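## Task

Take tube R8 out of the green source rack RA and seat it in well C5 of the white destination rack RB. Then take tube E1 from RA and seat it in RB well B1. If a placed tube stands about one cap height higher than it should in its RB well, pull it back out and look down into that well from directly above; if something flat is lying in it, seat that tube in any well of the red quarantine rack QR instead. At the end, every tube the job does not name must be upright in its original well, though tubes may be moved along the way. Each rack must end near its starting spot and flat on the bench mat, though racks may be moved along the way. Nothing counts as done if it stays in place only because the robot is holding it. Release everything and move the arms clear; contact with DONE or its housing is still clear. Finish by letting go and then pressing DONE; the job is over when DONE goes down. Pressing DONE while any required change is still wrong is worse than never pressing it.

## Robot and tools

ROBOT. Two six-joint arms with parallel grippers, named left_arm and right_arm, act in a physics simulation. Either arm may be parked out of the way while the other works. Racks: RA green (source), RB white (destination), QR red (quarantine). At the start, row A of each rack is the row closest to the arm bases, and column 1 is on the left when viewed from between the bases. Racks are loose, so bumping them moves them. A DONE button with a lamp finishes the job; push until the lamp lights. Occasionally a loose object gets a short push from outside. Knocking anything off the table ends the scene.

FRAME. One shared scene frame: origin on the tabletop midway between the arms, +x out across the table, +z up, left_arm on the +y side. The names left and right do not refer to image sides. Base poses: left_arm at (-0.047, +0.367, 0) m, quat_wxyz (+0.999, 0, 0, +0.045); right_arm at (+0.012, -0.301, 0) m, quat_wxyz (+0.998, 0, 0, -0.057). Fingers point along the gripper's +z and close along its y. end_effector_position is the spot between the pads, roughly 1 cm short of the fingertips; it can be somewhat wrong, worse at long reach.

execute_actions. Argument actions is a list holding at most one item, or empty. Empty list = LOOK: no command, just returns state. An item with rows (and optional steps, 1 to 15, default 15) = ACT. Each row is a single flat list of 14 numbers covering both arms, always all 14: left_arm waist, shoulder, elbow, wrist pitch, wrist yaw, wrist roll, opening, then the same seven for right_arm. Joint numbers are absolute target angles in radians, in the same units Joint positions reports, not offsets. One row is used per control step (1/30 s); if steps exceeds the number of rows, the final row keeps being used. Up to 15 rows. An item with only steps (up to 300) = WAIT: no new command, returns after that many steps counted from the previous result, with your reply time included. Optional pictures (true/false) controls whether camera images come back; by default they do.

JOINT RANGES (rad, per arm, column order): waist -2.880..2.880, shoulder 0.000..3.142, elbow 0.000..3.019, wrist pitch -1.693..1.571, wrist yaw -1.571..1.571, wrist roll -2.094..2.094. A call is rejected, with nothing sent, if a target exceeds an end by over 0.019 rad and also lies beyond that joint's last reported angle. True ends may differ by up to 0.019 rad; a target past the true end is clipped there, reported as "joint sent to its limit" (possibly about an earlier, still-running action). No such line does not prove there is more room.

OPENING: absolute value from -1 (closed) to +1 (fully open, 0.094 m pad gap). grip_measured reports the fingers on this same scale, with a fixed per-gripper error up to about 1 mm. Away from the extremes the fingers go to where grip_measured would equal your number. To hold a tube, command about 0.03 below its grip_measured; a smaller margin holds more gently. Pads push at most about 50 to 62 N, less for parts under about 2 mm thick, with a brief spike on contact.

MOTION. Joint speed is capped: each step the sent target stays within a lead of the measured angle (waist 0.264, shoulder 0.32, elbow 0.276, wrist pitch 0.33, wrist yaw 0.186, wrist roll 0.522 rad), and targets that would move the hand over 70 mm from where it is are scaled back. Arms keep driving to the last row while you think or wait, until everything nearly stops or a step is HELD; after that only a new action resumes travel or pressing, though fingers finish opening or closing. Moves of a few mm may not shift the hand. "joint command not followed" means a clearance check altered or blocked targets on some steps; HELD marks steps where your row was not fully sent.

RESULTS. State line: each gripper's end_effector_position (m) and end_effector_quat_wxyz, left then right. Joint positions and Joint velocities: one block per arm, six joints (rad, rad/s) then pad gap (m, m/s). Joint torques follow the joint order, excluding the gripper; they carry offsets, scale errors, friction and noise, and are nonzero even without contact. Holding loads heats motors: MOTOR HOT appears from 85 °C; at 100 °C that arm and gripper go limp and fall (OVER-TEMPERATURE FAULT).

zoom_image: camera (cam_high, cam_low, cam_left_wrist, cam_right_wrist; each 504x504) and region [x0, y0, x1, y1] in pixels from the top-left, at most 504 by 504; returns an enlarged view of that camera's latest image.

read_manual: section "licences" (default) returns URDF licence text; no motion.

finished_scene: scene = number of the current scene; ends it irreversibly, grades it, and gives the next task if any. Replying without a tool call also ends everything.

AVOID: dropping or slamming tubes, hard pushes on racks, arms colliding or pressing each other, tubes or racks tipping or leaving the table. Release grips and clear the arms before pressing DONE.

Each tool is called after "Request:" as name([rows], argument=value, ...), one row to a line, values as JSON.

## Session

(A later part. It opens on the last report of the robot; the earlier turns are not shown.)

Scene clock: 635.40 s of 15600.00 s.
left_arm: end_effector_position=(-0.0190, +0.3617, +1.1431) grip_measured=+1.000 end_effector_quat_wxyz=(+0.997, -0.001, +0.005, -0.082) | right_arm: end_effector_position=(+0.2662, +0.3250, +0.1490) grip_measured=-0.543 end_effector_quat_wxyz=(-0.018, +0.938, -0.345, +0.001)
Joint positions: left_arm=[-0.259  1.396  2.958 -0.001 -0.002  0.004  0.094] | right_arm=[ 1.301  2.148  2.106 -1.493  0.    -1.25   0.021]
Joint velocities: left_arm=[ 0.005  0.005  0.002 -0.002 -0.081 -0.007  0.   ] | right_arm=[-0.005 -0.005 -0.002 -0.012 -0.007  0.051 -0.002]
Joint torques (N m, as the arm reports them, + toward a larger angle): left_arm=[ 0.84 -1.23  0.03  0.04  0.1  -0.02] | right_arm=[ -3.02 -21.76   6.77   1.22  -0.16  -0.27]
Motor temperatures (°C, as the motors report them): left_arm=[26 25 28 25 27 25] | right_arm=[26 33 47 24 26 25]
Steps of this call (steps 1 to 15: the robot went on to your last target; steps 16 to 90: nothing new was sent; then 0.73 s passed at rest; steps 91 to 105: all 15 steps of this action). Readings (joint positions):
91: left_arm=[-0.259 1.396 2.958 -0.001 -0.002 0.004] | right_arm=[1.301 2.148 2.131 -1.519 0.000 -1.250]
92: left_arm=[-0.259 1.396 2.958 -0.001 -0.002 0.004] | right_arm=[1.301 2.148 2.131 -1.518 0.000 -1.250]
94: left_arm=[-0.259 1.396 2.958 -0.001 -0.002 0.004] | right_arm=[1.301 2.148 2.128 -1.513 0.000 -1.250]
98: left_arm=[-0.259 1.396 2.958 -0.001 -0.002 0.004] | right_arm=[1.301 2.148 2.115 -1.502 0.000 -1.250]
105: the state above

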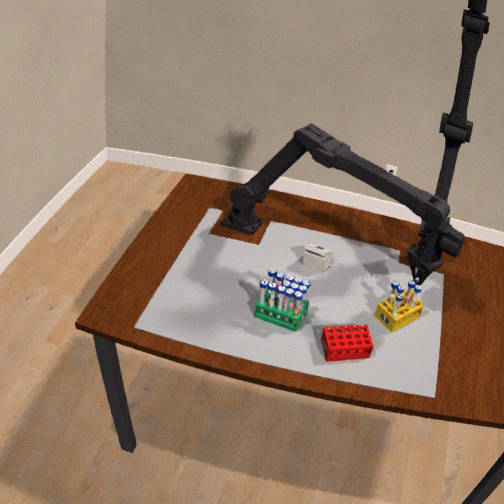

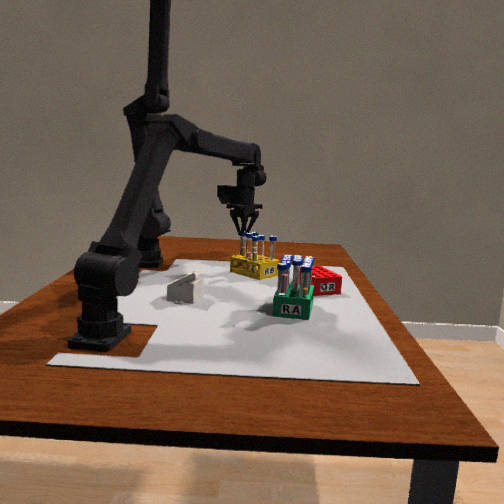

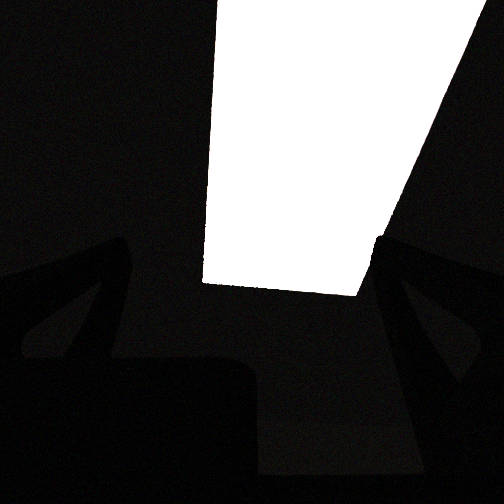

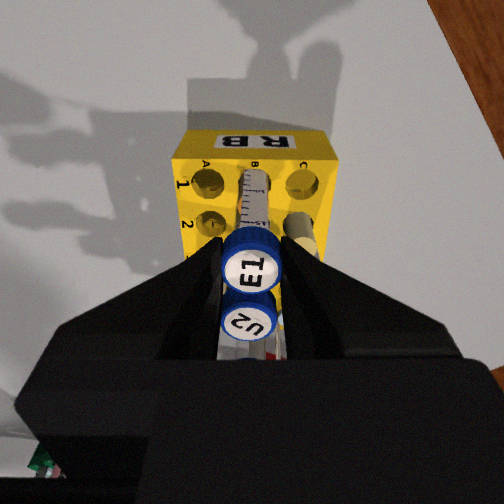

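Request:
execute_actions([
  {"rows": [[-0.25,1.393,2.96,0,0,0,1,1.295,2.155,2.11,-1.485,0,-1.263,-0.56],[-0.25,1.393,2.96,0,0,0,1,1.3,2.155,2.12,-1.49,0,-1.263,-0.54],[-0.25,1.393,2.96,0,0,0,1,1.3,2.155,2.13,-1.495,0,-1.263,-0.51],[-0.25,1.393,2.96,0,0,0,1,1.3,2.155,2.14,-1.5,0,-1.263,-0.48],[-0.25,1.393,2.96,0,0,0,1,1.3,2.155,2.15,-1.505,0,-1.263,-0.45],[-0.25,1.393,2.96,0,0,0,1,1.3,2.155,2.155,-1.508,0,-1.263,-0.42],[-0.25,1.393,2.96,0,0,0,1,1.3,2.155,2.16,-1.51,0,-1.263,-0.40],[-0.25,1.393,2.96,0,0,0,1,1.3,2.155,2.165,-1.513,0,-1.263,-0.40],[-0.25,1.393,2.96,0,0,0,1,1.3,2.155,2.171,-1.519,0,-1.263,-0.40],[-0.25,1.393,2.96,0,0,0,1,1.3,2.155,2.179,-1.527,0,-1.263,-0.40],[-0.25,1.393,2.96,0,0,0,1,1.3,2.155,2.189,-1.537,0,-1.263,-0.40],[-0.25,1.393,2.96,0,0,0,1,1.3,2.155,2.2,-1.548,0,-1.263,-0.40],[-0.25,1.393,2.96,0,0,0,1,1.3,2.155,2.212,-1.56,0,-1.263,-0.40],[-0.25,1.393,2.96,0,0,0,1,1.3,2.155,2.224,-1.572,0,-1.263,-0.40],[-0.25,1.393,2.96,0,0,0,1,1.3,2.155,2.236,-1.584,0,-1.263,-0.40]], "steps": 15},
], pictures=false)

Request:
execute_actions([
  {"rows": [[-0.25,1.393,2.96,0,0,0,1,1.3,2.155,2.248,-1.596,0,-1.263,-0.40],[-0.25,1.393,2.96,0,0,0,1,1.3,2.155,2.26,-1.608,0,-1.263,-0.40],[-0.25,1.393,2.96,0,0,0,1,1.3,2.155,2.27,-1.618,0,-1.263,-0.40],[-0.25,1.393,2.96,0,0,0,1,1.3,2.155,2.278,-1.626,0,-1.263,-0.40],[-0.25,1.393,2.96,0,0,0,1,1.3,2.155,2.283,-1.631,0,-1.263,-0.40],[-0.25,1.393,2.96,0,0,0,1,1.3,2.155,2.285,-1.633,0,-1.263,-0.40]], "steps": 12},
])

Request:
zoom_image(camera="cam_low", region=[210, 200, 350, 330])

Request:
zoom_image(camera="cam_high", region=[240, 230, 450, 370])

Scene clock: 642.53 s of 15600.00 s.
left_arm: end_effector_position=(-0.0190, +0.3617, +1.1431) grip_measured=+1.000 end_effector_quat_wxyz=(+0.997, -0.001, +0.005, -0.082) | right_arm: end_effector_position=(+0.2652, +0.3224, +0.1647) grip_measured=-0.402 end_effector_quat_wxyz=(-0.012, +0.938, -0.345, +0.001)
Joint positions: left_arm=[-0.259  1.396  2.958 -0.001 -0.002  0.004  0.094] | right_arm=[ 1.301  2.148  2.147 -1.546  0.    -1.25   0.028]
Joint velocities: left_arm=[ 0.005 -0.005 -0.002 -0.012 -0.095  0.007  0.   ] | right_arm=[ 0.005 -0.005  0.354 -0.344 -0.095 -0.037  0.   ]
Joint torques (N m, as the arm reports them, + toward a larger angle): left_arm=[ 1.02 -1.1   0.    0.01  0.1   0.  ] | right_arm=[ -2.22 -21.89  12.22  -0.35  -0.17  -0.28]
Motor temperatures (°C, as the motors report them): left_arm=[26 25 28 25 27 25] | right_arm=[26 33 47 24 26 25]
Steps of this call (steps 1 to 15: the robot went on to your last target; steps 16 to 90: nothing new was sent; then 3.63 s passed at rest; steps 91 to 105: all 15 steps of this action). Readings (joint positions):
91: left_arm=[-0.259 1.396 2.958 -0.001 -0.002 0.004] | right_arm=[1.301 2.148 2.106 -1.493 0.000 -1.250]
92: left_arm=[-0.259 1.396 2.958 -0.001 -0.002 0.004] | right_arm=[1.301 2.148 2.106 -1.493 0.000 -1.250]
94: left_arm=[-0.259 1.396 2.958 -0.001 -0.002 0.004] | right_arm=[1.301 2.148 2.106 -1.493 0.000 -1.250]
98: left_arm=[-0.259 1.396 2.958 -0.001 -0.002 0.004] | right_arm=[1.301 2.148 2.106 -1.494 0.000 -1.250]
105: the state above

Scene clock: 642.93 s of 15600.00 s.
left_arm: end_effector_position=(-0.0190, +0.3617, +1.1431) grip_measured=+1.000 end_effector_quat_wxyz=(+0.997, -0.001, +0.005, -0.082) | right_arm: end_effector_position=(+0.2664, +0.3253, +0.1990) grip_measured=-0.402 end_effector_quat_wxyz=(-0.021, +0.938, -0.345, +0.001)
Joint positions: left_arm=[-0.259  1.396  2.958 -0.001 -0.002  0.004  0.094] | right_arm=[ 1.301  2.148  2.237 -1.617  0.    -1.25   0.028]
Joint velocities: left_arm=[-0.005 -0.005  0.007  0.007 -0.066 -0.007  0.   ] | right_arm=[ 0.005  0.005  0.012  0.007 -0.037 -0.037 -0.001]
Joint torques (N m, as the arm reports them, + toward a larger angle): left_arm=[ 0.62 -0.65 -0.06  0.03  0.16  0.01] | right_arm=[ -2.24 -21.66  10.87  -0.27  -0.17  -0.27]
Motor temperatures (°C, as the motors report them): left_arm=[26 25 28 25 27 25] | right_arm=[26 33 47 24 26 25]
Steps of this call (steps 1 to 12: all 12 steps of this action). Readings (joint positions):
1: left_arm=[-0.259 1.396 2.958 -0.001 -0.002 0.004] | right_arm=[1.301 2.148 2.160 -1.558 0.000 -1.250]
2: left_arm=[-0.259 1.396 2.958 -0.001 -0.002 0.004] | right_arm=[1.301 2.148 2.174 -1.570 0.000 -1.250]
4: left_arm=[-0.259 1.396 2.958 -0.001 -0.002 0.004] | right_arm=[1.301 2.148 2.202 -1.591 0.000 -1.250]
8: left_arm=[-0.259 1.396 2.958 -0.001 -0.002 0.004] | right_arm=[1.301 2.148 2.235 -1.614 0.000 -1.250]
12: the state above

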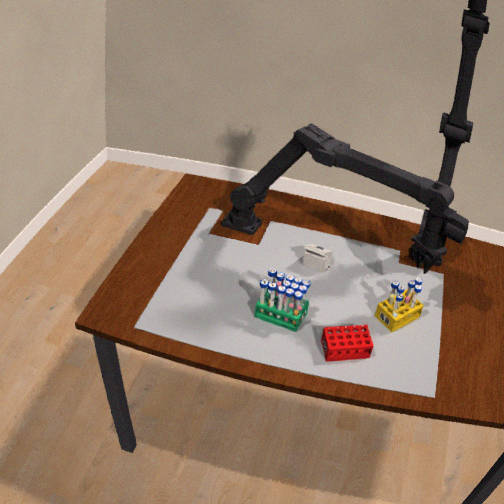

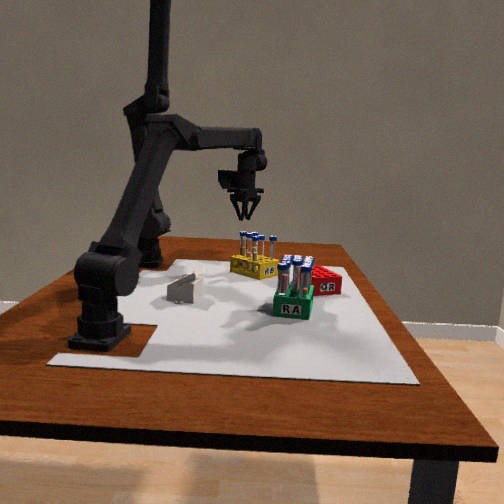

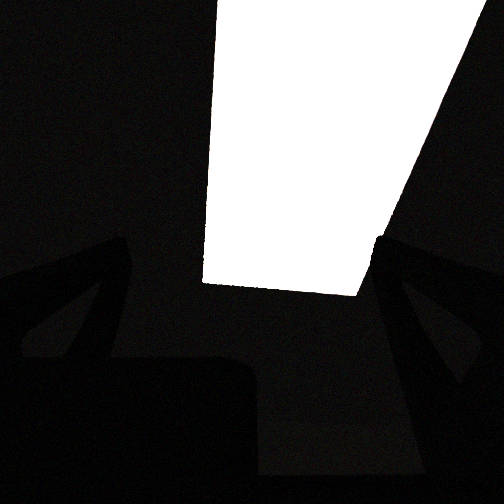

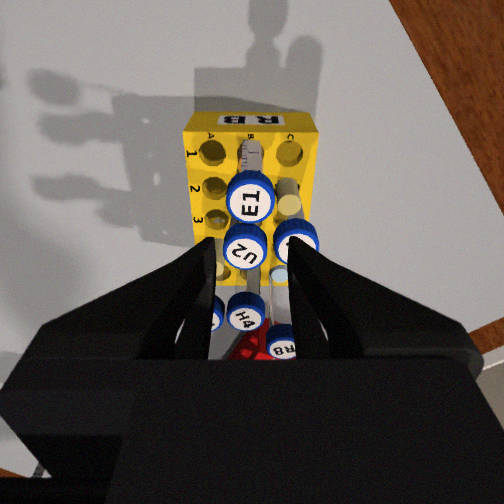

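Region (210, 200, 350, 330) of cam_low's 504x504 image, scaled by 3.600, with more detail than that image has; it fills the top 468 rows of this view, and the rest is white.

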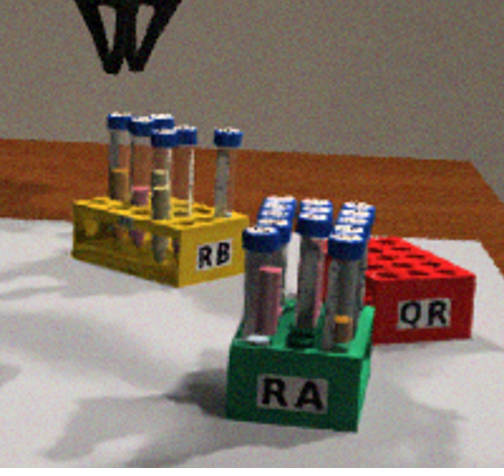

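Region (240, 230, 450, 370) of cam_high's 504x504 image, scaled by 2.400, with more detail than that image has.

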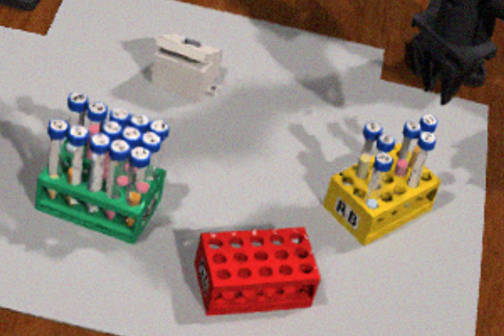

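Request:
execute_actions([
  {"rows": [[-0.25,1.393,2.96,0,0,0,1,1.3,2.145,2.26,-1.615,0,-1.25,-0.40],[-0.25,1.393,2.96,0,0,0,1,1.3,2.1314,2.24,-1.6,0,-1.2361,-0.40],[-0.25,1.393,2.96,0,0,0,1,1.3,2.1257,2.225,-1.5966,0,-1.2313,-0.40],[-0.25,1.393,2.96,0,0,0,1,1.3,2.1178,2.2123,-1.5939,0,-1.2247,-0.42],[-0.25,1.393,2.96,0,0,0,1,1.3,2.1076,2.1965,-1.5905,0,-1.2161,-0.45],[-0.25,1.393,2.96,0,0,0,1,1.3,2.0954,2.1799,-1.5865,0,-1.2059,-0.48],[-0.25,1.393,2.96,0,0,0,1,1.3,2.0811,2.1604,-1.5817,0,-1.1938,-0.51],[-0.25,1.393,2.96,0,0,0,1,1.3,2.0646,2.1381,-1.5762,0,-1.18,-0.54],[-0.25,1.393,2.96,0,0,0,1,1.3,2.0463,2.1132,-1.5701,0,-1.1646,-0.57],[-0.25,1.393,2.96,0,0,0,1,1.3,2.0261,2.0858,-1.5634,0,-1.1476,-0.6],[-0.25,1.393,2.96,0,0,0,1,1.3,2.0043,2.0561,-1.5561,0,-1.1292,-0.63],[-0.25,1.393,2.96,0,0,0,1,1.3,1.9807,2.0241,-1.5482,0,-1.1093,-0.66],[-0.25,1.393,2.96,0,0,0,1,1.3,1.9555,1.9899,-1.5398,0,-1.0882,-0.69],[-0.25,1.393,2.96,0,0,0,1,1.3,1.929,1.954,-1.531,0,-1.0659,-0.72],[-0.25,1.393,2.96,0,0,0,1,1.3,1.9013,1.9163,-1.5218,0,-1.0425,-0.75]], "steps": 15},
], pictures=false)

Request:
execute_actions([
  {"rows": [[-0.25,1.393,2.96,0,0,0,1,1.3,1.8723,1.877,-1.5121,0,-1.0182,-0.78],[-0.25,1.393,2.96,0,0,0,1,1.3,1.8424,1.8363,-1.5021,0,-0.993,-0.81],[-0.25,1.393,2.96,0,0,0,1,1.3,1.8116,1.7945,-1.4919,0,-0.9671,-0.84],[-0.25,1.393,2.96,0,0,0,1,1.3,1.7801,1.7518,-1.4814,0,-0.9406,-0.87],[-0.25,1.393,2.96,0,0,0,1,1.3,1.748,1.7082,-1.4707,0,-0.9136,-0.9],[-0.25,1.393,2.96,0,0,0,1,1.3,1.7156,1.6642,-1.4599,0,-0.8863,-0.93],[-0.25,1.393,2.96,0,0,0,1,1.3,1.6828,1.6197,-1.4489,0,-0.8587,-0.95],[-0.25,1.393,2.96,0,0,0,1,1.3,1.6502,1.5753,-1.4381,0,-0.8313,-0.97],[-0.25,1.393,2.96,0,0,0,1,1.3,1.6174,1.5308,-1.4271,0,-0.8037,-0.985],[-0.25,1.393,2.96,0,0,0,1,1.3,1.585,1.4868,-1.4163,0,-0.7764,-1],[-0.25,1.393,2.96,0,0,0,1,1.3,1.5529,1.4432,-1.4056,0,-0.7494,-1],[-0.25,1.393,2.96,0,0,0,1,1.3,1.5214,1.4005,-1.3951,0,-0.7229,-1],[-0.25,1.393,2.96,0,0,0,1,1.3,1.4906,1.3587,-1.3849,0,-0.697,-1],[-0.25,1.393,2.96,0,0,0,1,1.3,1.4607,1.318,-1.3749,0,-0.6718,-1],[-0.25,1.393,2.96,0,0,0,1,1.3,1.4318,1.2788,-1.3653,0,-0.6475,-1]], "steps": 15},
], pictures=false)

Request:
execute_actions([
  {"rows": [[-0.25,1.393,2.96,0,0,0,1,1.3,1.404,1.241,-1.356,0,-0.6241,-1],[-0.25,1.393,2.96,0,0,0,1,1.3,1.3775,1.2051,-1.3472,0,-0.6018,-1],[-0.25,1.393,2.96,0,0,0,1,1.3,1.3523,1.1709,-1.3388,0,-0.5807,-1],[-0.25,1.393,2.96,0,0,0,1,1.3,1.3287,1.1389,-1.3309,0,-0.5608,-1],[-0.25,1.393,2.96,0,0,0,1,1.3,1.3069,1.1092,-1.3236,0,-0.5424,-1],[-0.25,1.393,2.96,0,0,0,1,1.3,1.2867,1.0818,-1.3169,0,-0.5254,-1],[-0.25,1.393,2.96,0,0,0,1,1.3,1.2684,1.0569,-1.3108,0,-0.51,-1],[-0.25,1.393,2.96,0,0,0,1,1.3,1.2519,1.0346,-1.3053,0,-0.4962,-1],[-0.25,1.393,2.96,0,0,0,1,1.3,1.2376,1.0151,-1.3005,0,-0.4841,-1],[-0.25,1.393,2.96,0,0,0,1,1.3,1.2254,0.9985,-1.2965,0,-0.4739,-1],[-0.25,1.393,2.96,0,0,0,1,1.3,1.2152,0.9847,-1.2931,0,-0.4653,-1],[-0.25,1.393,2.96,0,0,0,1,1.3,1.2073,0.974,-1.2904,0,-0.4587,-1],[-0.25,1.393,2.96,0,0,0,1,1.3,1.2016,0.9662,-1.2885,0,-0.4539,-1],[-0.25,1.393,2.96,0,0,0,1,1.3,1.1981,0.9615,-1.2874,0,-0.4509,-1],[-0.25,1.393,2.96,0,0,0,1,1.3,1.197,0.96,-1.287,0,-0.45,-1]], "steps": 15},
], pictures=false)

Request:
execute_actions([
  {"steps": 12},
])

Scene clock: 674.53 s of 15600.00 s.
left_arm: end_effector_position=(-0.0190, +0.3617, +1.1431) grip_measured=+1.000 end_effector_quat_wxyz=(+0.997, -0.001, +0.005, -0.082) | right_arm: end_effector_position=(+0.2459, +0.2746, +0.1938) grip_measured=-0.733 end_effector_quat_wxyz=(+0.001, +0.917, -0.400, +0.000)
Joint positions: left_arm=[-0.259  1.396  2.958 -0.001 -0.002  0.004  0.094] | right_arm=[ 1.301  1.997  1.977 -1.553  0.    -1.133  0.013]
Joint velocities: left_arm=[ 0.005 -0.015 -0.012 -0.007  0.022 -0.022  0.   ] | right_arm=[-0.005 -0.816 -0.984  0.291 -0.022  0.535 -0.033]
Joint torques (N m, as the arm reports them, + toward a larger angle): left_arm=[ 0.83 -0.84  0.04 -0.12  0.11 -0.01] | right_arm=[ -2.16 -24.69   7.31   0.67  -0.15   0.  ]
Motor temperatures (°C, as the motors report them): left_arm=[26 25 28 25 27 25] | right_arm=[26 34 50 24 26 25]
Steps of this call (steps 1 to 15: the robot went on to your last target; steps 16 to 90: nothing new was sent; then 28.10 s passed at rest; steps 91 to 105: all 15 steps of this action). Readings (joint positions):
91: left_arm=[-0.259 1.396 2.958 -0.001 -0.002 0.004] | right_arm=[1.301 2.148 2.237 -1.618 0.000 -1.250]
92: left_arm=[-0.259 1.396 2.958 -0.001 -0.002 0.004] | right_arm=[1.301 2.148 2.237 -1.618 0.000 -1.250]
94: left_arm=[-0.259 1.396 2.958 -0.001 -0.002 0.004] | right_arm=[1.301 2.147 2.233 -1.615 0.000 -1.247]
98: left_arm=[-0.259 1.396 2.958 -0.001 -0.002 0.004] | right_arm=[1.301 2.123 2.177 -1.599 0.000 -1.226]
105: the state above

Scene clock: 675.03 s of 15600.00 s.
left_arm: end_effector_position=(-0.0190, +0.3617, +1.1431) grip_measured=+1.000 end_effector_quat_wxyz=(+0.997, -0.001, +0.005, -0.082) | right_arm: end_effector_position=(+0.1801, +0.1121, +0.2187) grip_measured=-0.982 end_effector_quat_wxyz=(-0.019, +0.830, -0.558, -0.004)
Joint positions: left_arm=[-0.259  1.396  2.958 -0.001 -0.002  0.004  0.094] | right_arm=[ 1.301  1.487  1.358 -1.403  0.    -0.771  0.001]
Joint velocities: left_arm=[ 0.015  0.005 -0.002  0.012 -0.037 -0.081  0.   ] | right_arm=[ 0.005 -0.894 -1.165  0.325 -0.037  0.755 -0.   ]
Joint torques (N m, as the arm reports them, + toward a larger angle): left_arm=[ 0.72 -0.47 -0.11  0.    0.11  0.  ] | right_arm=[ -2.19 -13.16   6.91   1.16  -0.14   0.  ]
Motor temperatures (°C, as the motors report them): left_arm=[26 25 28 25 27 25] | right_arm=[26 34 50 24 26 25]
Steps of this call (steps 1 to 15: all 15 steps of this action). Readings (joint positions):
1: left_arm=[-0.259 1.396 2.958 -0.001 -0.002 0.004] | right_arm=[1.301 1.969 1.941 -1.544 0.000 -1.114]
2: left_arm=[-0.259 1.396 2.958 -0.001 -0.002 0.004] | right_arm=[1.301 1.938 1.904 -1.535 0.000 -1.094]
4: left_arm=[-0.259 1.396 2.958 -0.001 -0.002 0.004] | right_arm=[1.301 1.872 1.826 -1.516 0.000 -1.050]
8: left_arm=[-0.259 1.396 2.958 -0.001 -0.002 0.004] | right_arm=[1.301 1.727 1.659 -1.475 0.000 -0.953]
15: the state above

Scene clock: 675.53 s of 15600.00 s.
left_arm: end_effector_position=(-0.0190, +0.3617, +1.1431) grip_measured=+1.000 end_effector_quat_wxyz=(+0.997, -0.001, +0.005, -0.082) | right_arm: end_effector_position=(+0.1355, +0.0016, +0.1714) grip_measured=-0.982 end_effector_quat_wxyz=(-0.008, +0.746, -0.666, -0.003)
Joint positions: left_arm=[-0.259  1.396  2.958 -0.001 -0.002  0.004  0.094] | right_arm=[ 1.301  1.211  0.969 -1.311  0.    -0.497  0.001]
Joint velocities: left_arm=[-0.005  0.005 -0.017  0.007 -0.037 -0.037  0.   ] | right_arm=[ 0.005 -0.132 -0.144  0.042 -0.066  0.256 -0.   ]
Joint torques (N m, as the arm reports them, + toward a larger angle): left_arm=[ 1.1  -1.22  0.07  0.06  0.11  0.01] | right_arm=[-2.21 -8.31  7.22  1.56 -0.13  0.  ]
Motor temperatures (°C, as the motors report them): left_arm=[26 25 28 25 27 25] | right_arm=[26 34 50 24 26 25]
Steps of this call (steps 1 to 15: all 15 steps of this action). Readings (joint positions):
1: left_arm=[-0.259 1.396 2.958 -0.001 -0.002 0.004] | right_arm=[1.301 1.458 1.317 -1.393 0.000 -0.746]
2: left_arm=[-0.259 1.396 2.958 -0.001 -0.002 0.004] | right_arm=[1.301 1.431 1.278 -1.384 0.000 -0.721]
4: left_arm=[-0.259 1.396 2.958 -0.001 -0.002 0.004] | right_arm=[1.301 1.380 1.203 -1.367 0.000 -0.673]
8: left_arm=[-0.259 1.396 2.958 -0.001 -0.002 0.004] | right_arm=[1.301 1.295 1.079 -1.338 0.000 -0.590]
15: the state above

Scene clock: 675.93 s of 15600.00 s.
left_arm: end_effector_position=(-0.0190, +0.3617, +1.1431) grip_measured=+1.000 end_effector_quat_wxyz=(+0.997, -0.001, +0.005, -0.082) | right_arm: end_effector_position=(+0.1354, +0.0014, +0.1708) grip_measured=-0.982 end_effector_quat_wxyz=(-0.011, +0.735, -0.678, -0.004)
Joint positions: left_arm=[-0.259  1.396  2.958 -0.001 -0.002  0.004  0.094] | right_arm=[ 1.301  1.206  0.963 -1.304  0.    -0.466  0.001]
Joint velocities: left_arm=[-0.015 -0.015  0.002 -0.007 -0.007  0.007  0.   ] | right_arm=[ 0.005 -0.005  0.007  0.002 -0.037  0.051  0.   ]
Joint torques (N m, as the arm reports them, + toward a larger angle): left_arm=[ 1.09 -1.09  0.07  0.05  0.11  0.03] | right_arm=[-2.23 -8.73  7.01  1.31 -0.12  0.  ]
Motor temperatures (°C, as the motors report them): left_arm=[26 25 28 25 27 25] | right_arm=[26 34 50 24 26 25]
Steps of this call (steps 1 to 12: the robot went on to your last target). Readings (joint positions):
1: left_arm=[-0.259 1.396 2.958 -0.001 -0.002 0.004] | right_arm=[1.301 1.207 0.965 -1.310 0.000 -0.490]
2: left_arm=[-0.259 1.396 2.958 -0.001 -0.002 0.004] | right_arm=[1.301 1.206 0.963 -1.309 0.000 -0.485]
4: left_arm=[-0.259 1.396 2.958 -0.001 -0.002 0.004] | right_arm=[1.301 1.206 0.963 -1.306 0.000 -0.477]
8: left_arm=[-0.259 1.396 2.958 -0.001 -0.002 0.004] | right_arm=[1.301 1.206 0.963 -1.304 0.000 -0.469]
12: the state above

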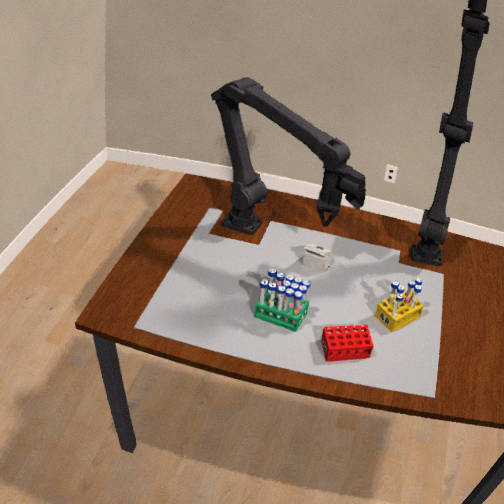

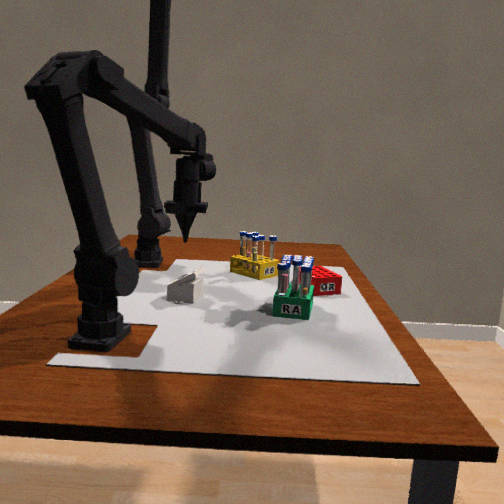

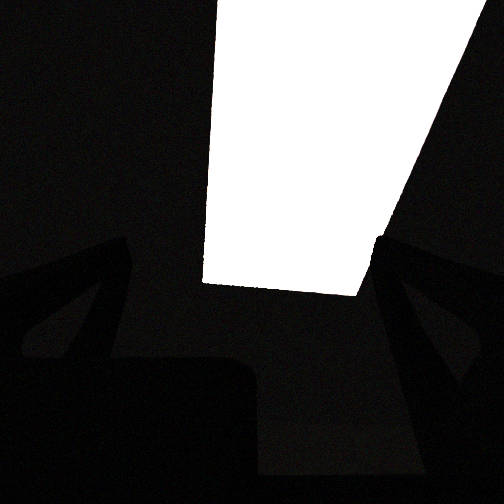

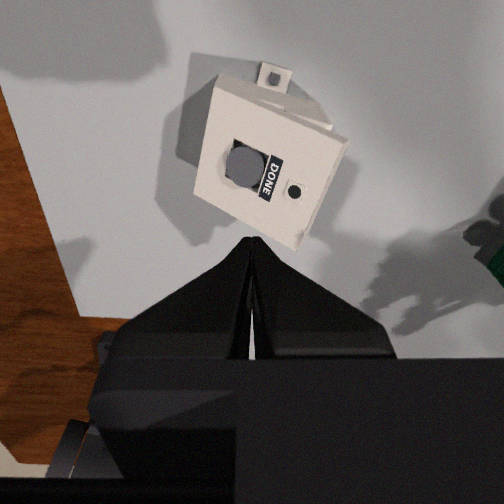

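Request:
execute_actions([
  {"rows": [[-0.25,1.393,2.96,0,0,0,1,1.305,1.21,0.958,-1.285,0,-0.45,-1],[-0.25,1.393,2.96,0,0,0,1,1.31,1.219,0.955,-1.28,0,-0.45,-1],[-0.25,1.393,2.96,0,0,0,1,1.313,1.222,0.95,-1.272,0,-0.45,-1],[-0.25,1.393,2.96,0,0,0,1,1.315,1.226,0.943,-1.261,0,-0.45,-1],[-0.25,1.393,2.96,0,0,0,1,1.317,1.231,0.934,-1.248,0,-0.45,-1],[-0.25,1.393,2.96,0,0,0,1,1.318,1.236,0.924,-1.233,0,-0.45,-1],[-0.25,1.393,2.96,0,0,0,1,1.319,1.242,0.913,-1.216,0,-0.45,-1],[-0.25,1.393,2.96,0,0,0,1,1.32,1.248,0.901,-1.198,0,-0.45,-1],[-0.25,1.393,2.96,0,0,0,1,1.321,1.255,0.888,-1.179,0,-0.45,-1],[-0.25,1.393,2.96,0,0,0,1,1.321,1.261,0.876,-1.16,0,-0.45,-1],[-0.25,1.393,2.96,0,0,0,1,1.321,1.268,0.863,-1.142,0,-0.45,-1],[-0.25,1.393,2.96,0,0,0,1,1.321,1.274,0.852,-1.125,0,-0.45,-1],[-0.25,1.393,2.96,0,0,0,1,1.321,1.279,0.841,-1.109,0,-0.45,-1],[-0.25,1.393,2.96,0,0,0,1,1.321,1.284,0.832,-1.095,0,-0.45,-1],[-0.25,1.393,2.96,0,0,0,1,1.321,1.288,0.825,-1.084,0,-0.45,-1]], "steps": 15},
], pictures=false)

Request:
execute_actions([
  {"rows": [[-0.25,1.393,2.96,0,0,0,1,1.321,1.291,0.819,-1.076,0,-0.45,-1],[-0.25,1.393,2.96,0,0,0,1,1.321,1.293,0.815,-1.07,0,-0.45,-1],[-0.25,1.393,2.96,0,0,0,1,1.321,1.295,0.812,-1.066,0,-0.45,-1]], "steps": 12},
])

Scene clock: 683.97 s of 15600.00 s.
left_arm: end_effector_position=(-0.0190, +0.3617, +1.1431) grip_measured=+1.000 end_effector_quat_wxyz=(+0.997, -0.001, +0.005, -0.082) | right_arm: end_effector_position=(+0.1325, +0.0017, +0.1081) grip_measured=-0.982 end_effector_quat_wxyz=(-0.007, +0.737, -0.676, -0.002)
Joint positions: left_arm=[-0.259  1.396  2.958 -0.001 -0.002  0.004  0.094] | right_arm=[ 1.31   1.271  0.843 -1.129  0.    -0.463  0.001]
Joint velocities: left_arm=[-0.015 -0.015  0.007 -0.002  0.022 -0.022  0.   ] | right_arm=[ 0.005  0.21  -0.325  0.413  0.051 -0.007  0.001]
Joint torques (N m, as the arm reports them, + toward a larger angle): left_arm=[ 0.4  -0.76 -0.02  0.14  0.11  0.  ] | right_arm=[-1.32 -7.76  6.64  1.01 -0.12  0.  ]
Motor temperatures (°C, as the motors report them): left_arm=[26 25 28 25 27 25] | right_arm=[26 33 48 24 26 25]
Steps of this call (steps 1 to 30: the robot went on to your last target; steps 31 to 90: nothing new was sent; then 4.53 s passed at rest; steps 91 to 105: all 15 steps of this action). Readings (joint positions):
91: left_arm=[-0.259 1.396 2.958 -0.001 -0.002 0.004] | right_arm=[1.301 1.206 0.963 -1.304 0.000 -0.463]
92: left_arm=[-0.259 1.396 2.958 -0.001 -0.002 0.004] | right_arm=[1.301 1.206 0.963 -1.303 0.000 -0.463]
94: left_arm=[-0.259 1.396 2.958 -0.001 -0.002 0.004] | right_arm=[1.301 1.207 0.960 -1.293 0.000 -0.463]
98: left_arm=[-0.259 1.396 2.958 -0.001 -0.002 0.004] | right_arm=[1.305 1.216 0.932 -1.246 0.000 -0.463]
105: the state above

Scene clock: 684.37 s of 15600.00 s.
left_arm: end_effector_position=(-0.0190, +0.3617, +1.1431) grip_measured=+1.000 end_effector_quat_wxyz=(+0.997, -0.001, +0.005, -0.082) | right_arm: end_effector_position=(+0.1316, -0.0006, +0.0914) grip_measured=-0.982 end_effector_quat_wxyz=(-0.004, +0.737, -0.676, -0.001)
Joint positions: left_arm=[-0.259  1.396  2.958 -0.001 -0.002  0.004  0.094] | right_arm=[ 1.31   1.291  0.812 -1.084  0.    -0.463  0.001]
Joint velocities: left_arm=[-0.024 -0.015 -0.002  0.002 -0.022 -0.051  0.   ] | right_arm=[-0.015  0.015 -0.017  0.002 -0.037 -0.037 -0.001]
Joint torques (N m, as the arm reports them, + toward a larger angle): left_arm=[ 1.15 -0.81 -0.01 -0.01  0.1   0.02] | right_arm=[-1.2  -7.9   6.6   1.31 -0.12  0.01]
Motor temperatures (°C, as the motors report them): left_arm=[26 25 28 25 27 25] | right_arm=[26 33 48 24 26 25]
Steps of this call (steps 1 to 12: all 12 steps of this action). Readings (joint positions):
1: left_arm=[-0.259 1.396 2.958 -0.001 -0.002 0.004] | right_arm=[1.310 1.278 0.834 -1.116 0.000 -0.463]
2: left_arm=[-0.259 1.396 2.958 -0.001 -0.002 0.004] | right_arm=[1.310 1.283 0.825 -1.106 0.000 -0.463]
4: left_arm=[-0.259 1.396 2.958 -0.001 -0.002 0.004] | right_arm=[1.310 1.290 0.815 -1.093 0.000 -0.463]
8: left_arm=[-0.259 1.396 2.958 -0.001 -0.002 0.004] | right_arm=[1.310 1.291 0.812 -1.084 0.000 -0.463]
12: the state above

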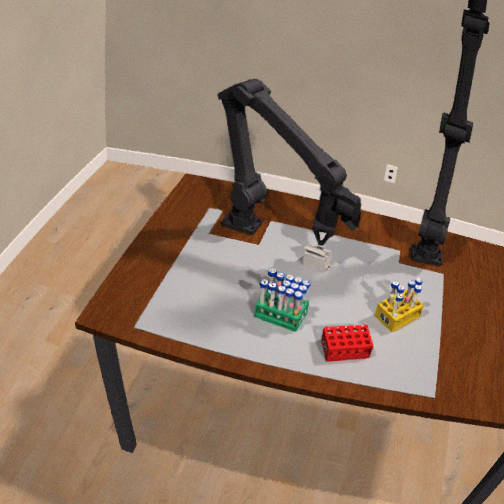

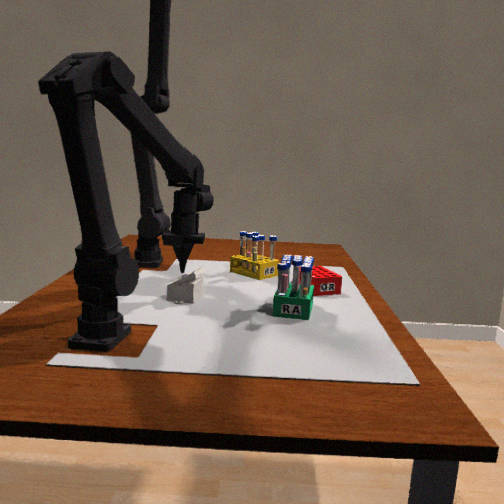

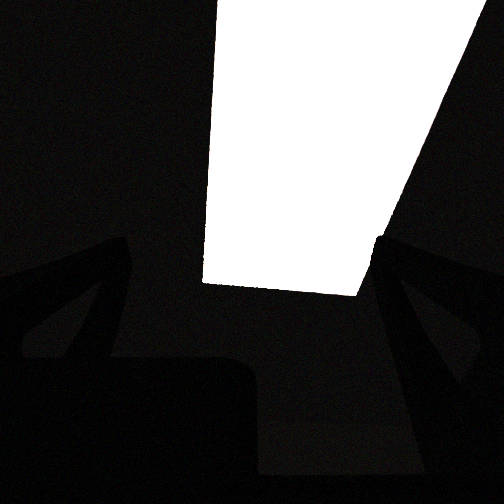

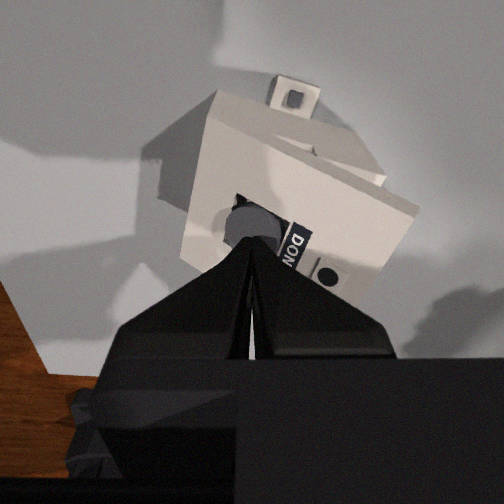

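Request:
execute_actions(actions=[])

Scene clock: 687.87 s of 15600.00 s.
left_arm: end_effector_position=(-0.0190, +0.3617, +1.1431) grip_measured=+1.000 end_effector_quat_wxyz=(+0.997, -0.001, +0.005, -0.082) | right_arm: end_effector_position=(+0.1316, -0.0006, +0.0914) grip_measured=-0.982 end_effector_quat_wxyz=(-0.004, +0.737, -0.676, -0.001)
Joint positions: left_arm=[-0.259  1.396  2.958 -0.001 -0.002  0.004  0.094] | right_arm=[ 1.31   1.291  0.812 -1.084  0.    -0.463  0.001]
Joint velocities: left_arm=[-0.005 -0.015  0.007  0.022 -0.066  0.007  0.   ] | right_arm=[-0.015  0.005  0.007 -0.017 -0.007 -0.095 -0.   ]
Joint torques (N m, as the arm reports them, + toward a larger angle): left_arm=[ 1.02 -1.02  0.08 -0.03  0.11  0.03] | right_arm=[-1.23 -7.8   6.51  1.3  -0.12  0.  ]
Motor temperatures (°C, as the motors report them): left_arm=[26 25 28 25 27 25] | right_arm=[26 32 47 24 26 25]
Steps of this call (steps 1 to 15: the robot went on to your last target; steps 16 to 90: nothing new was sent; then 0.50 s passed at rest). Readings (joint positions):
1: left_arm=[-0.259 1.396 2.958 -0.001 -0.002 0.004] | right_arm=[1.310 1.291 0.812 -1.084 0.000 -0.463]
2: left_arm=[-0.259 1.396 2.958 -0.001 -0.002 0.004] | right_arm=[1.310 1.291 0.812 -1.084 0.000 -0.463]
4: left_arm=[-0.259 1.396 2.958 -0.001 -0.002 0.004] | right_arm=[1.310 1.291 0.812 -1.084 0.000 -0.463]
8: left_arm=[-0.259 1.396 2.958 -0.001 -0.002 0.004] | right_arm=[1.310 1.291 0.812 -1.084 0.000 -0.463]
90: the state above
All arms were judged still, so your last target was given up. Only a new action makes them travel on or press farther. Fingers that are still opening or closing keep moving.

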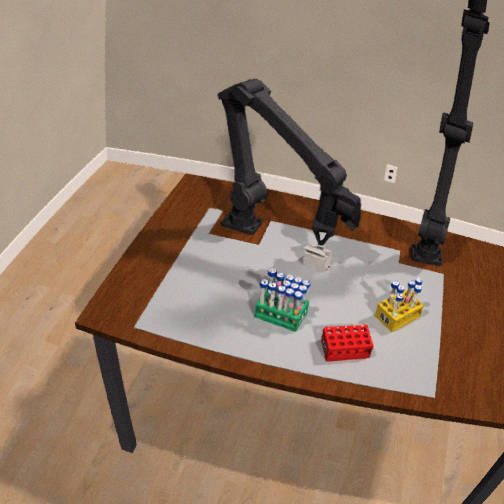

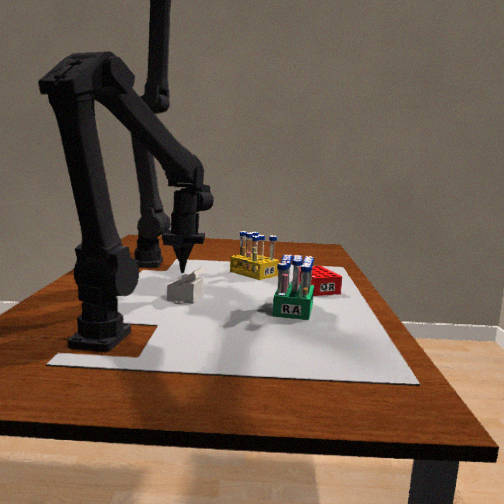

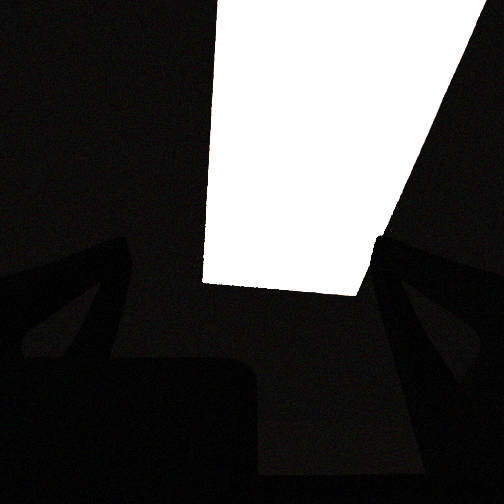

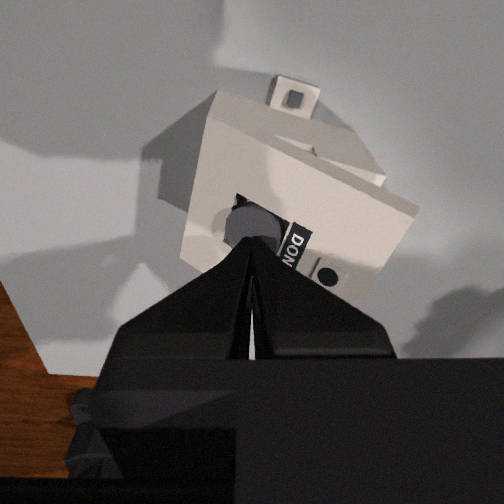

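Request:
zoom_image(camera="cam_low", region=[150, 220, 350, 330])

Request:
zoom_image(camera="cam_high", region=[240, 250, 440, 370])

Region (150, 220, 350, 330) of cam_low's 504x504 image, scaled by 2.520, with more detail than that image has; it fills the top 277 rows of this view, and the rest is white.

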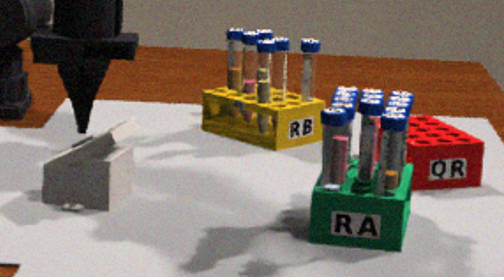

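Region (240, 250, 440, 370) of cam_high's 504x504 image, scaled by 2.520, with more detail than that image has; it fills the top 302 rows of this view, and the rest is white.

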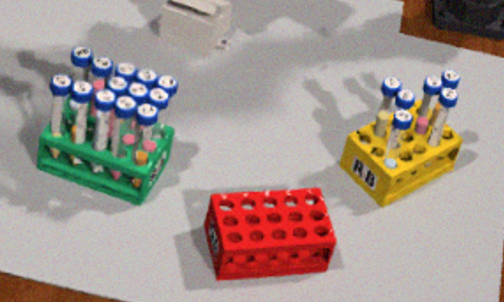

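All looks in place. Pressing DONE slowly.

Request:
execute_actions([
  {"rows": [[-0.25,1.393,2.96,0,0,0,1,1.321,1.300,0.812,-1.066,0,-0.45,-1],[-0.25,1.393,2.96,0,0,0,1,1.321,1.304,0.812,-1.066,0,-0.45,-1],[-0.25,1.393,2.96,0,0,0,1,1.321,1.308,0.812,-1.066,0,-0.45,-1],[-0.25,1.393,2.96,0,0,0,1,1.321,1.311,0.812,-1.065,0,-0.45,-1],[-0.25,1.393,2.96,0,0,0,1,1.321,1.314,0.812,-1.064,0,-0.45,-1],[-0.25,1.393,2.96,0,0,0,1,1.321,1.317,0.812,-1.063,0,-0.45,-1],[-0.25,1.393,2.96,0,0,0,1,1.321,1.320,0.812,-1.062,0,-0.45,-1],[-0.25,1.393,2.96,0,0,0,1,1.321,1.323,0.812,-1.061,0,-0.45,-1],[-0.25,1.393,2.96,0,0,0,1,1.321,1.326,0.812,-1.060,0,-0.45,-1],[-0.25,1.393,2.96,0,0,0,1,1.321,1.329,0.812,-1.059,0,-0.45,-1],[-0.25,1.393,2.96,0,0,0,1,1.321,1.332,0.812,-1.058,0,-0.45,-1],[-0.25,1.393,2.96,0,0,0,1,1.321,1.334,0.812,-1.057,0,-0.45,-1],[-0.25,1.393,2.96,0,0,0,1,1.321,1.335,0.812,-1.056,0,-0.45,-1]], "steps": 15},
])

Scene clock: 695.40 s of 15600.00 s.
left_arm: end_effector_position=(-0.0190, +0.3617, +1.1431) grip_measured=+1.000 end_effector_quat_wxyz=(+0.997, -0.001, +0.005, -0.082) | right_arm: end_effector_position=(+0.1319, -0.0000, +0.0846) grip_measured=-0.982 end_effector_quat_wxyz=(+0.004, +0.737, -0.676, +0.002)
Joint positions: left_arm=[-0.259  1.396  2.958 -0.001 -0.002  0.004  0.094] | right_arm=[ 1.31   1.314  0.812 -1.077  0.    -0.463  0.001]
Joint velocities: left_arm=[-0.005 -0.005 -0.002  0.007 -0.066  0.022  0.   ] | right_arm=[-0.005  0.005  0.017  0.002  0.022  0.081 -0.001]
Joint torques (N m, as the arm reports them, + toward a larger angle): left_arm=[ 1.16 -1.06  0.04  0.07  0.11  0.01] | right_arm=[-1.41 -6.45  6.39  1.46 -0.11 -0.01]
Motor temperatures (°C, as the motors report them): left_arm=[26 25 28 25 27 25] | right_arm=[26 32 47 24 26 25]
Steps of this call (steps 1 to 90: nothing new was sent; then 4.03 s passed at rest; steps 91 to 105: all 15 steps of this action). Readings (joint positions):
91: left_arm=[-0.259 1.396 2.958 -0.001 -0.002 0.004] | right_arm=[1.310 1.291 0.812 -1.084 0.000 -0.463]
92: left_arm=[-0.259 1.396 2.958 -0.001 -0.002 0.004] | right_arm=[1.310 1.291 0.812 -1.084 0.000 -0.463]
94: left_arm=[-0.259 1.396 2.958 -0.001 -0.002 0.004] | right_arm=[1.310 1.292 0.812 -1.084 0.000 -0.463]
98: left_arm=[-0.259 1.396 2.958 -0.001 -0.002 0.004] | right_arm=[1.310 1.302 0.812 -1.080 0.000 -0.463]
105: the state above

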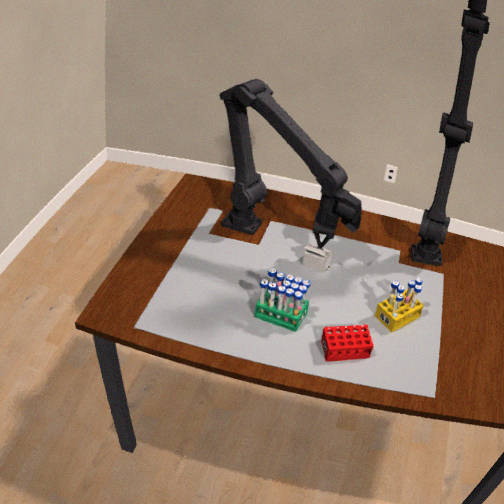

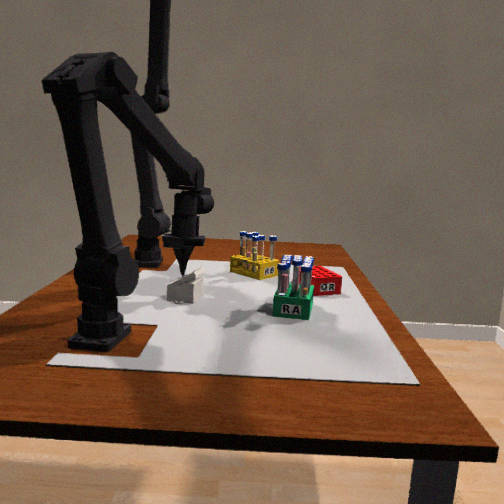

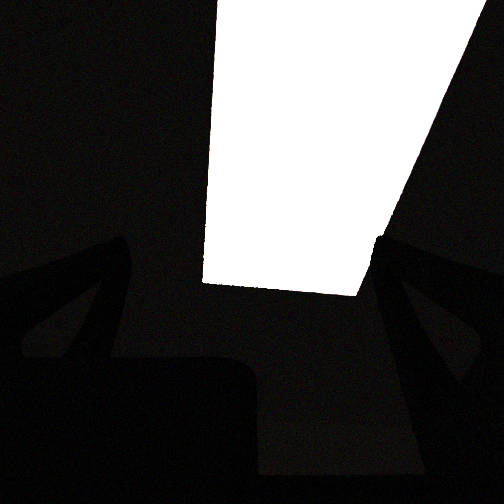

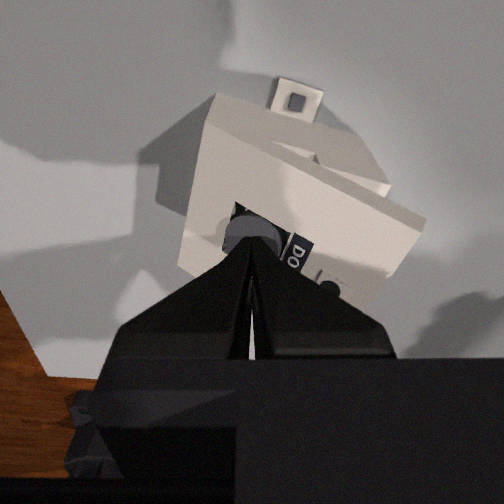

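Request:
execute_actions([
  {"rows": [[-0.25,1.393,2.96,0,0,0,1,1.321,1.338,0.812,-1.056,0,-0.45,-1],[-0.25,1.393,2.96,0,0,0,1,1.321,1.341,0.812,-1.056,0,-0.45,-1],[-0.25,1.393,2.96,0,0,0,1,1.321,1.344,0.812,-1.056,0,-0.45,-1],[-0.25,1.393,2.96,0,0,0,1,1.321,1.347,0.812,-1.056,0,-0.45,-1],[-0.25,1.393,2.96,0,0,0,1,1.321,1.350,0.812,-1.056,0,-0.45,-1],[-0.25,1.393,2.96,0,0,0,1,1.321,1.353,0.812,-1.056,0,-0.45,-1],[-0.25,1.393,2.96,0,0,0,1,1.321,1.356,0.812,-1.056,0,-0.45,-1]], "steps": 15},
])

Scene clock: 699.03 s of 15600.00 s.
left_arm: end_effector_position=(-0.0190, +0.3617, +1.1431) grip_measured=+1.000 end_effector_quat_wxyz=(+0.997, -0.001, +0.005, -0.082) | right_arm: end_effector_position=(+0.1316, -0.0001, +0.0806) grip_measured=-0.982 end_effector_quat_wxyz=(+0.009, +0.737, -0.675, +0.004)
Joint positions: left_arm=[-0.259  1.396  2.958 -0.001 -0.002  0.004  0.094] | right_arm=[ 1.31   1.327  0.812 -1.075  0.    -0.463  0.001]
Joint velocities: left_arm=[-0.015 -0.024  0.007 -0.002  0.037  0.037  0.   ] | right_arm=[-0.005  0.005  0.017 -0.002 -0.007 -0.037  0.001]
Joint torques (N m, as the arm reports them, + toward a larger angle): no reading
Motor temperatures (°C, as the motors report them): left_arm=[26 25 28 25 27 25] | right_arm=[26 32 46 24 26 25]
The task's run ended inside this call: 6 steps that you had sent did not run.
Steps of this call (steps 1 to 15: the robot went on to your last target; steps 16 to 90: nothing new was sent; then 0.33 s passed at rest; steps 91 to 99: the first 9 steps of this action). Readings (joint positions):
91: left_arm=[-0.259 1.396 2.958 -0.001 -0.002 0.004] | right_arm=[1.310 1.314 0.812 -1.077 0.000 -0.463]
92: left_arm=[-0.259 1.396 2.958 -0.001 -0.002 0.004] | right_arm=[1.310 1.314 0.812 -1.077 0.000 -0.463]
94: left_arm=[-0.259 1.396 2.958 -0.001 -0.002 0.004] | right_arm=[1.310 1.315 0.812 -1.077 0.000 -0.463]
98: left_arm=[-0.259 1.396 2.958 -0.001 -0.002 0.004] | right_arm=[1.310 1.324 0.812 -1.076 0.000 -0.463]
99: left_arm=[-0.259 1.396 2.958 -0.001 -0.002 0.004] | right_arm=[1.310 1.326 0.812 -1.076 0.000 -0.463]
The task's run has ended: the event that ends the task has happened.

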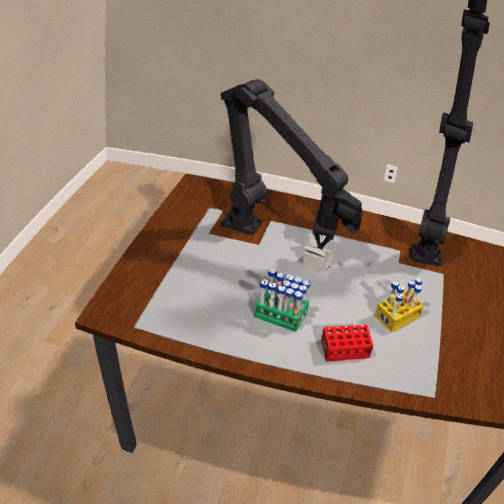

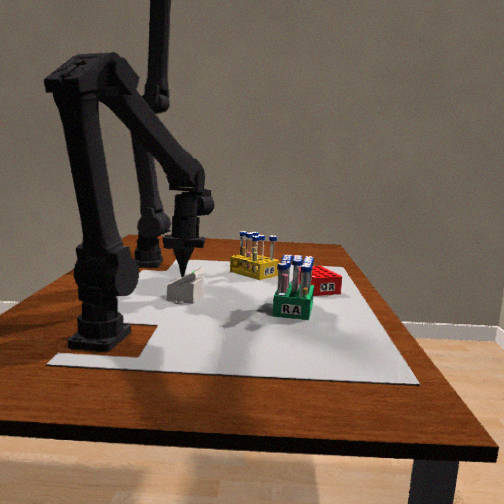

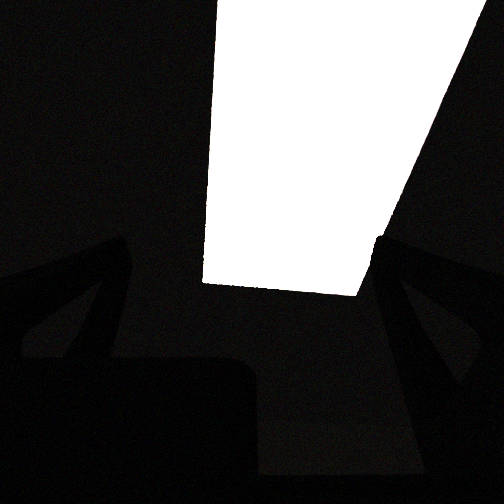

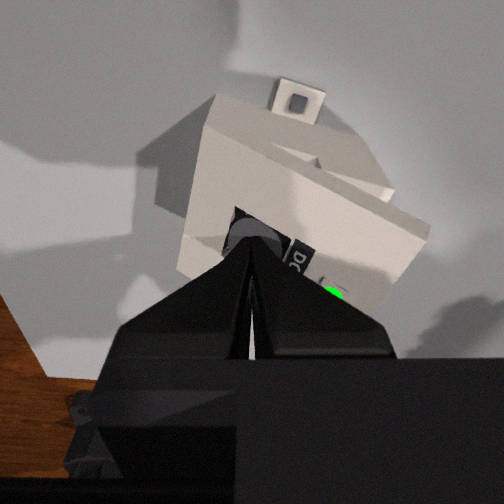

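The lamp is lit and the run has ended.

Request:
finished_scene(scene=2)

The scene is finished: the task was done.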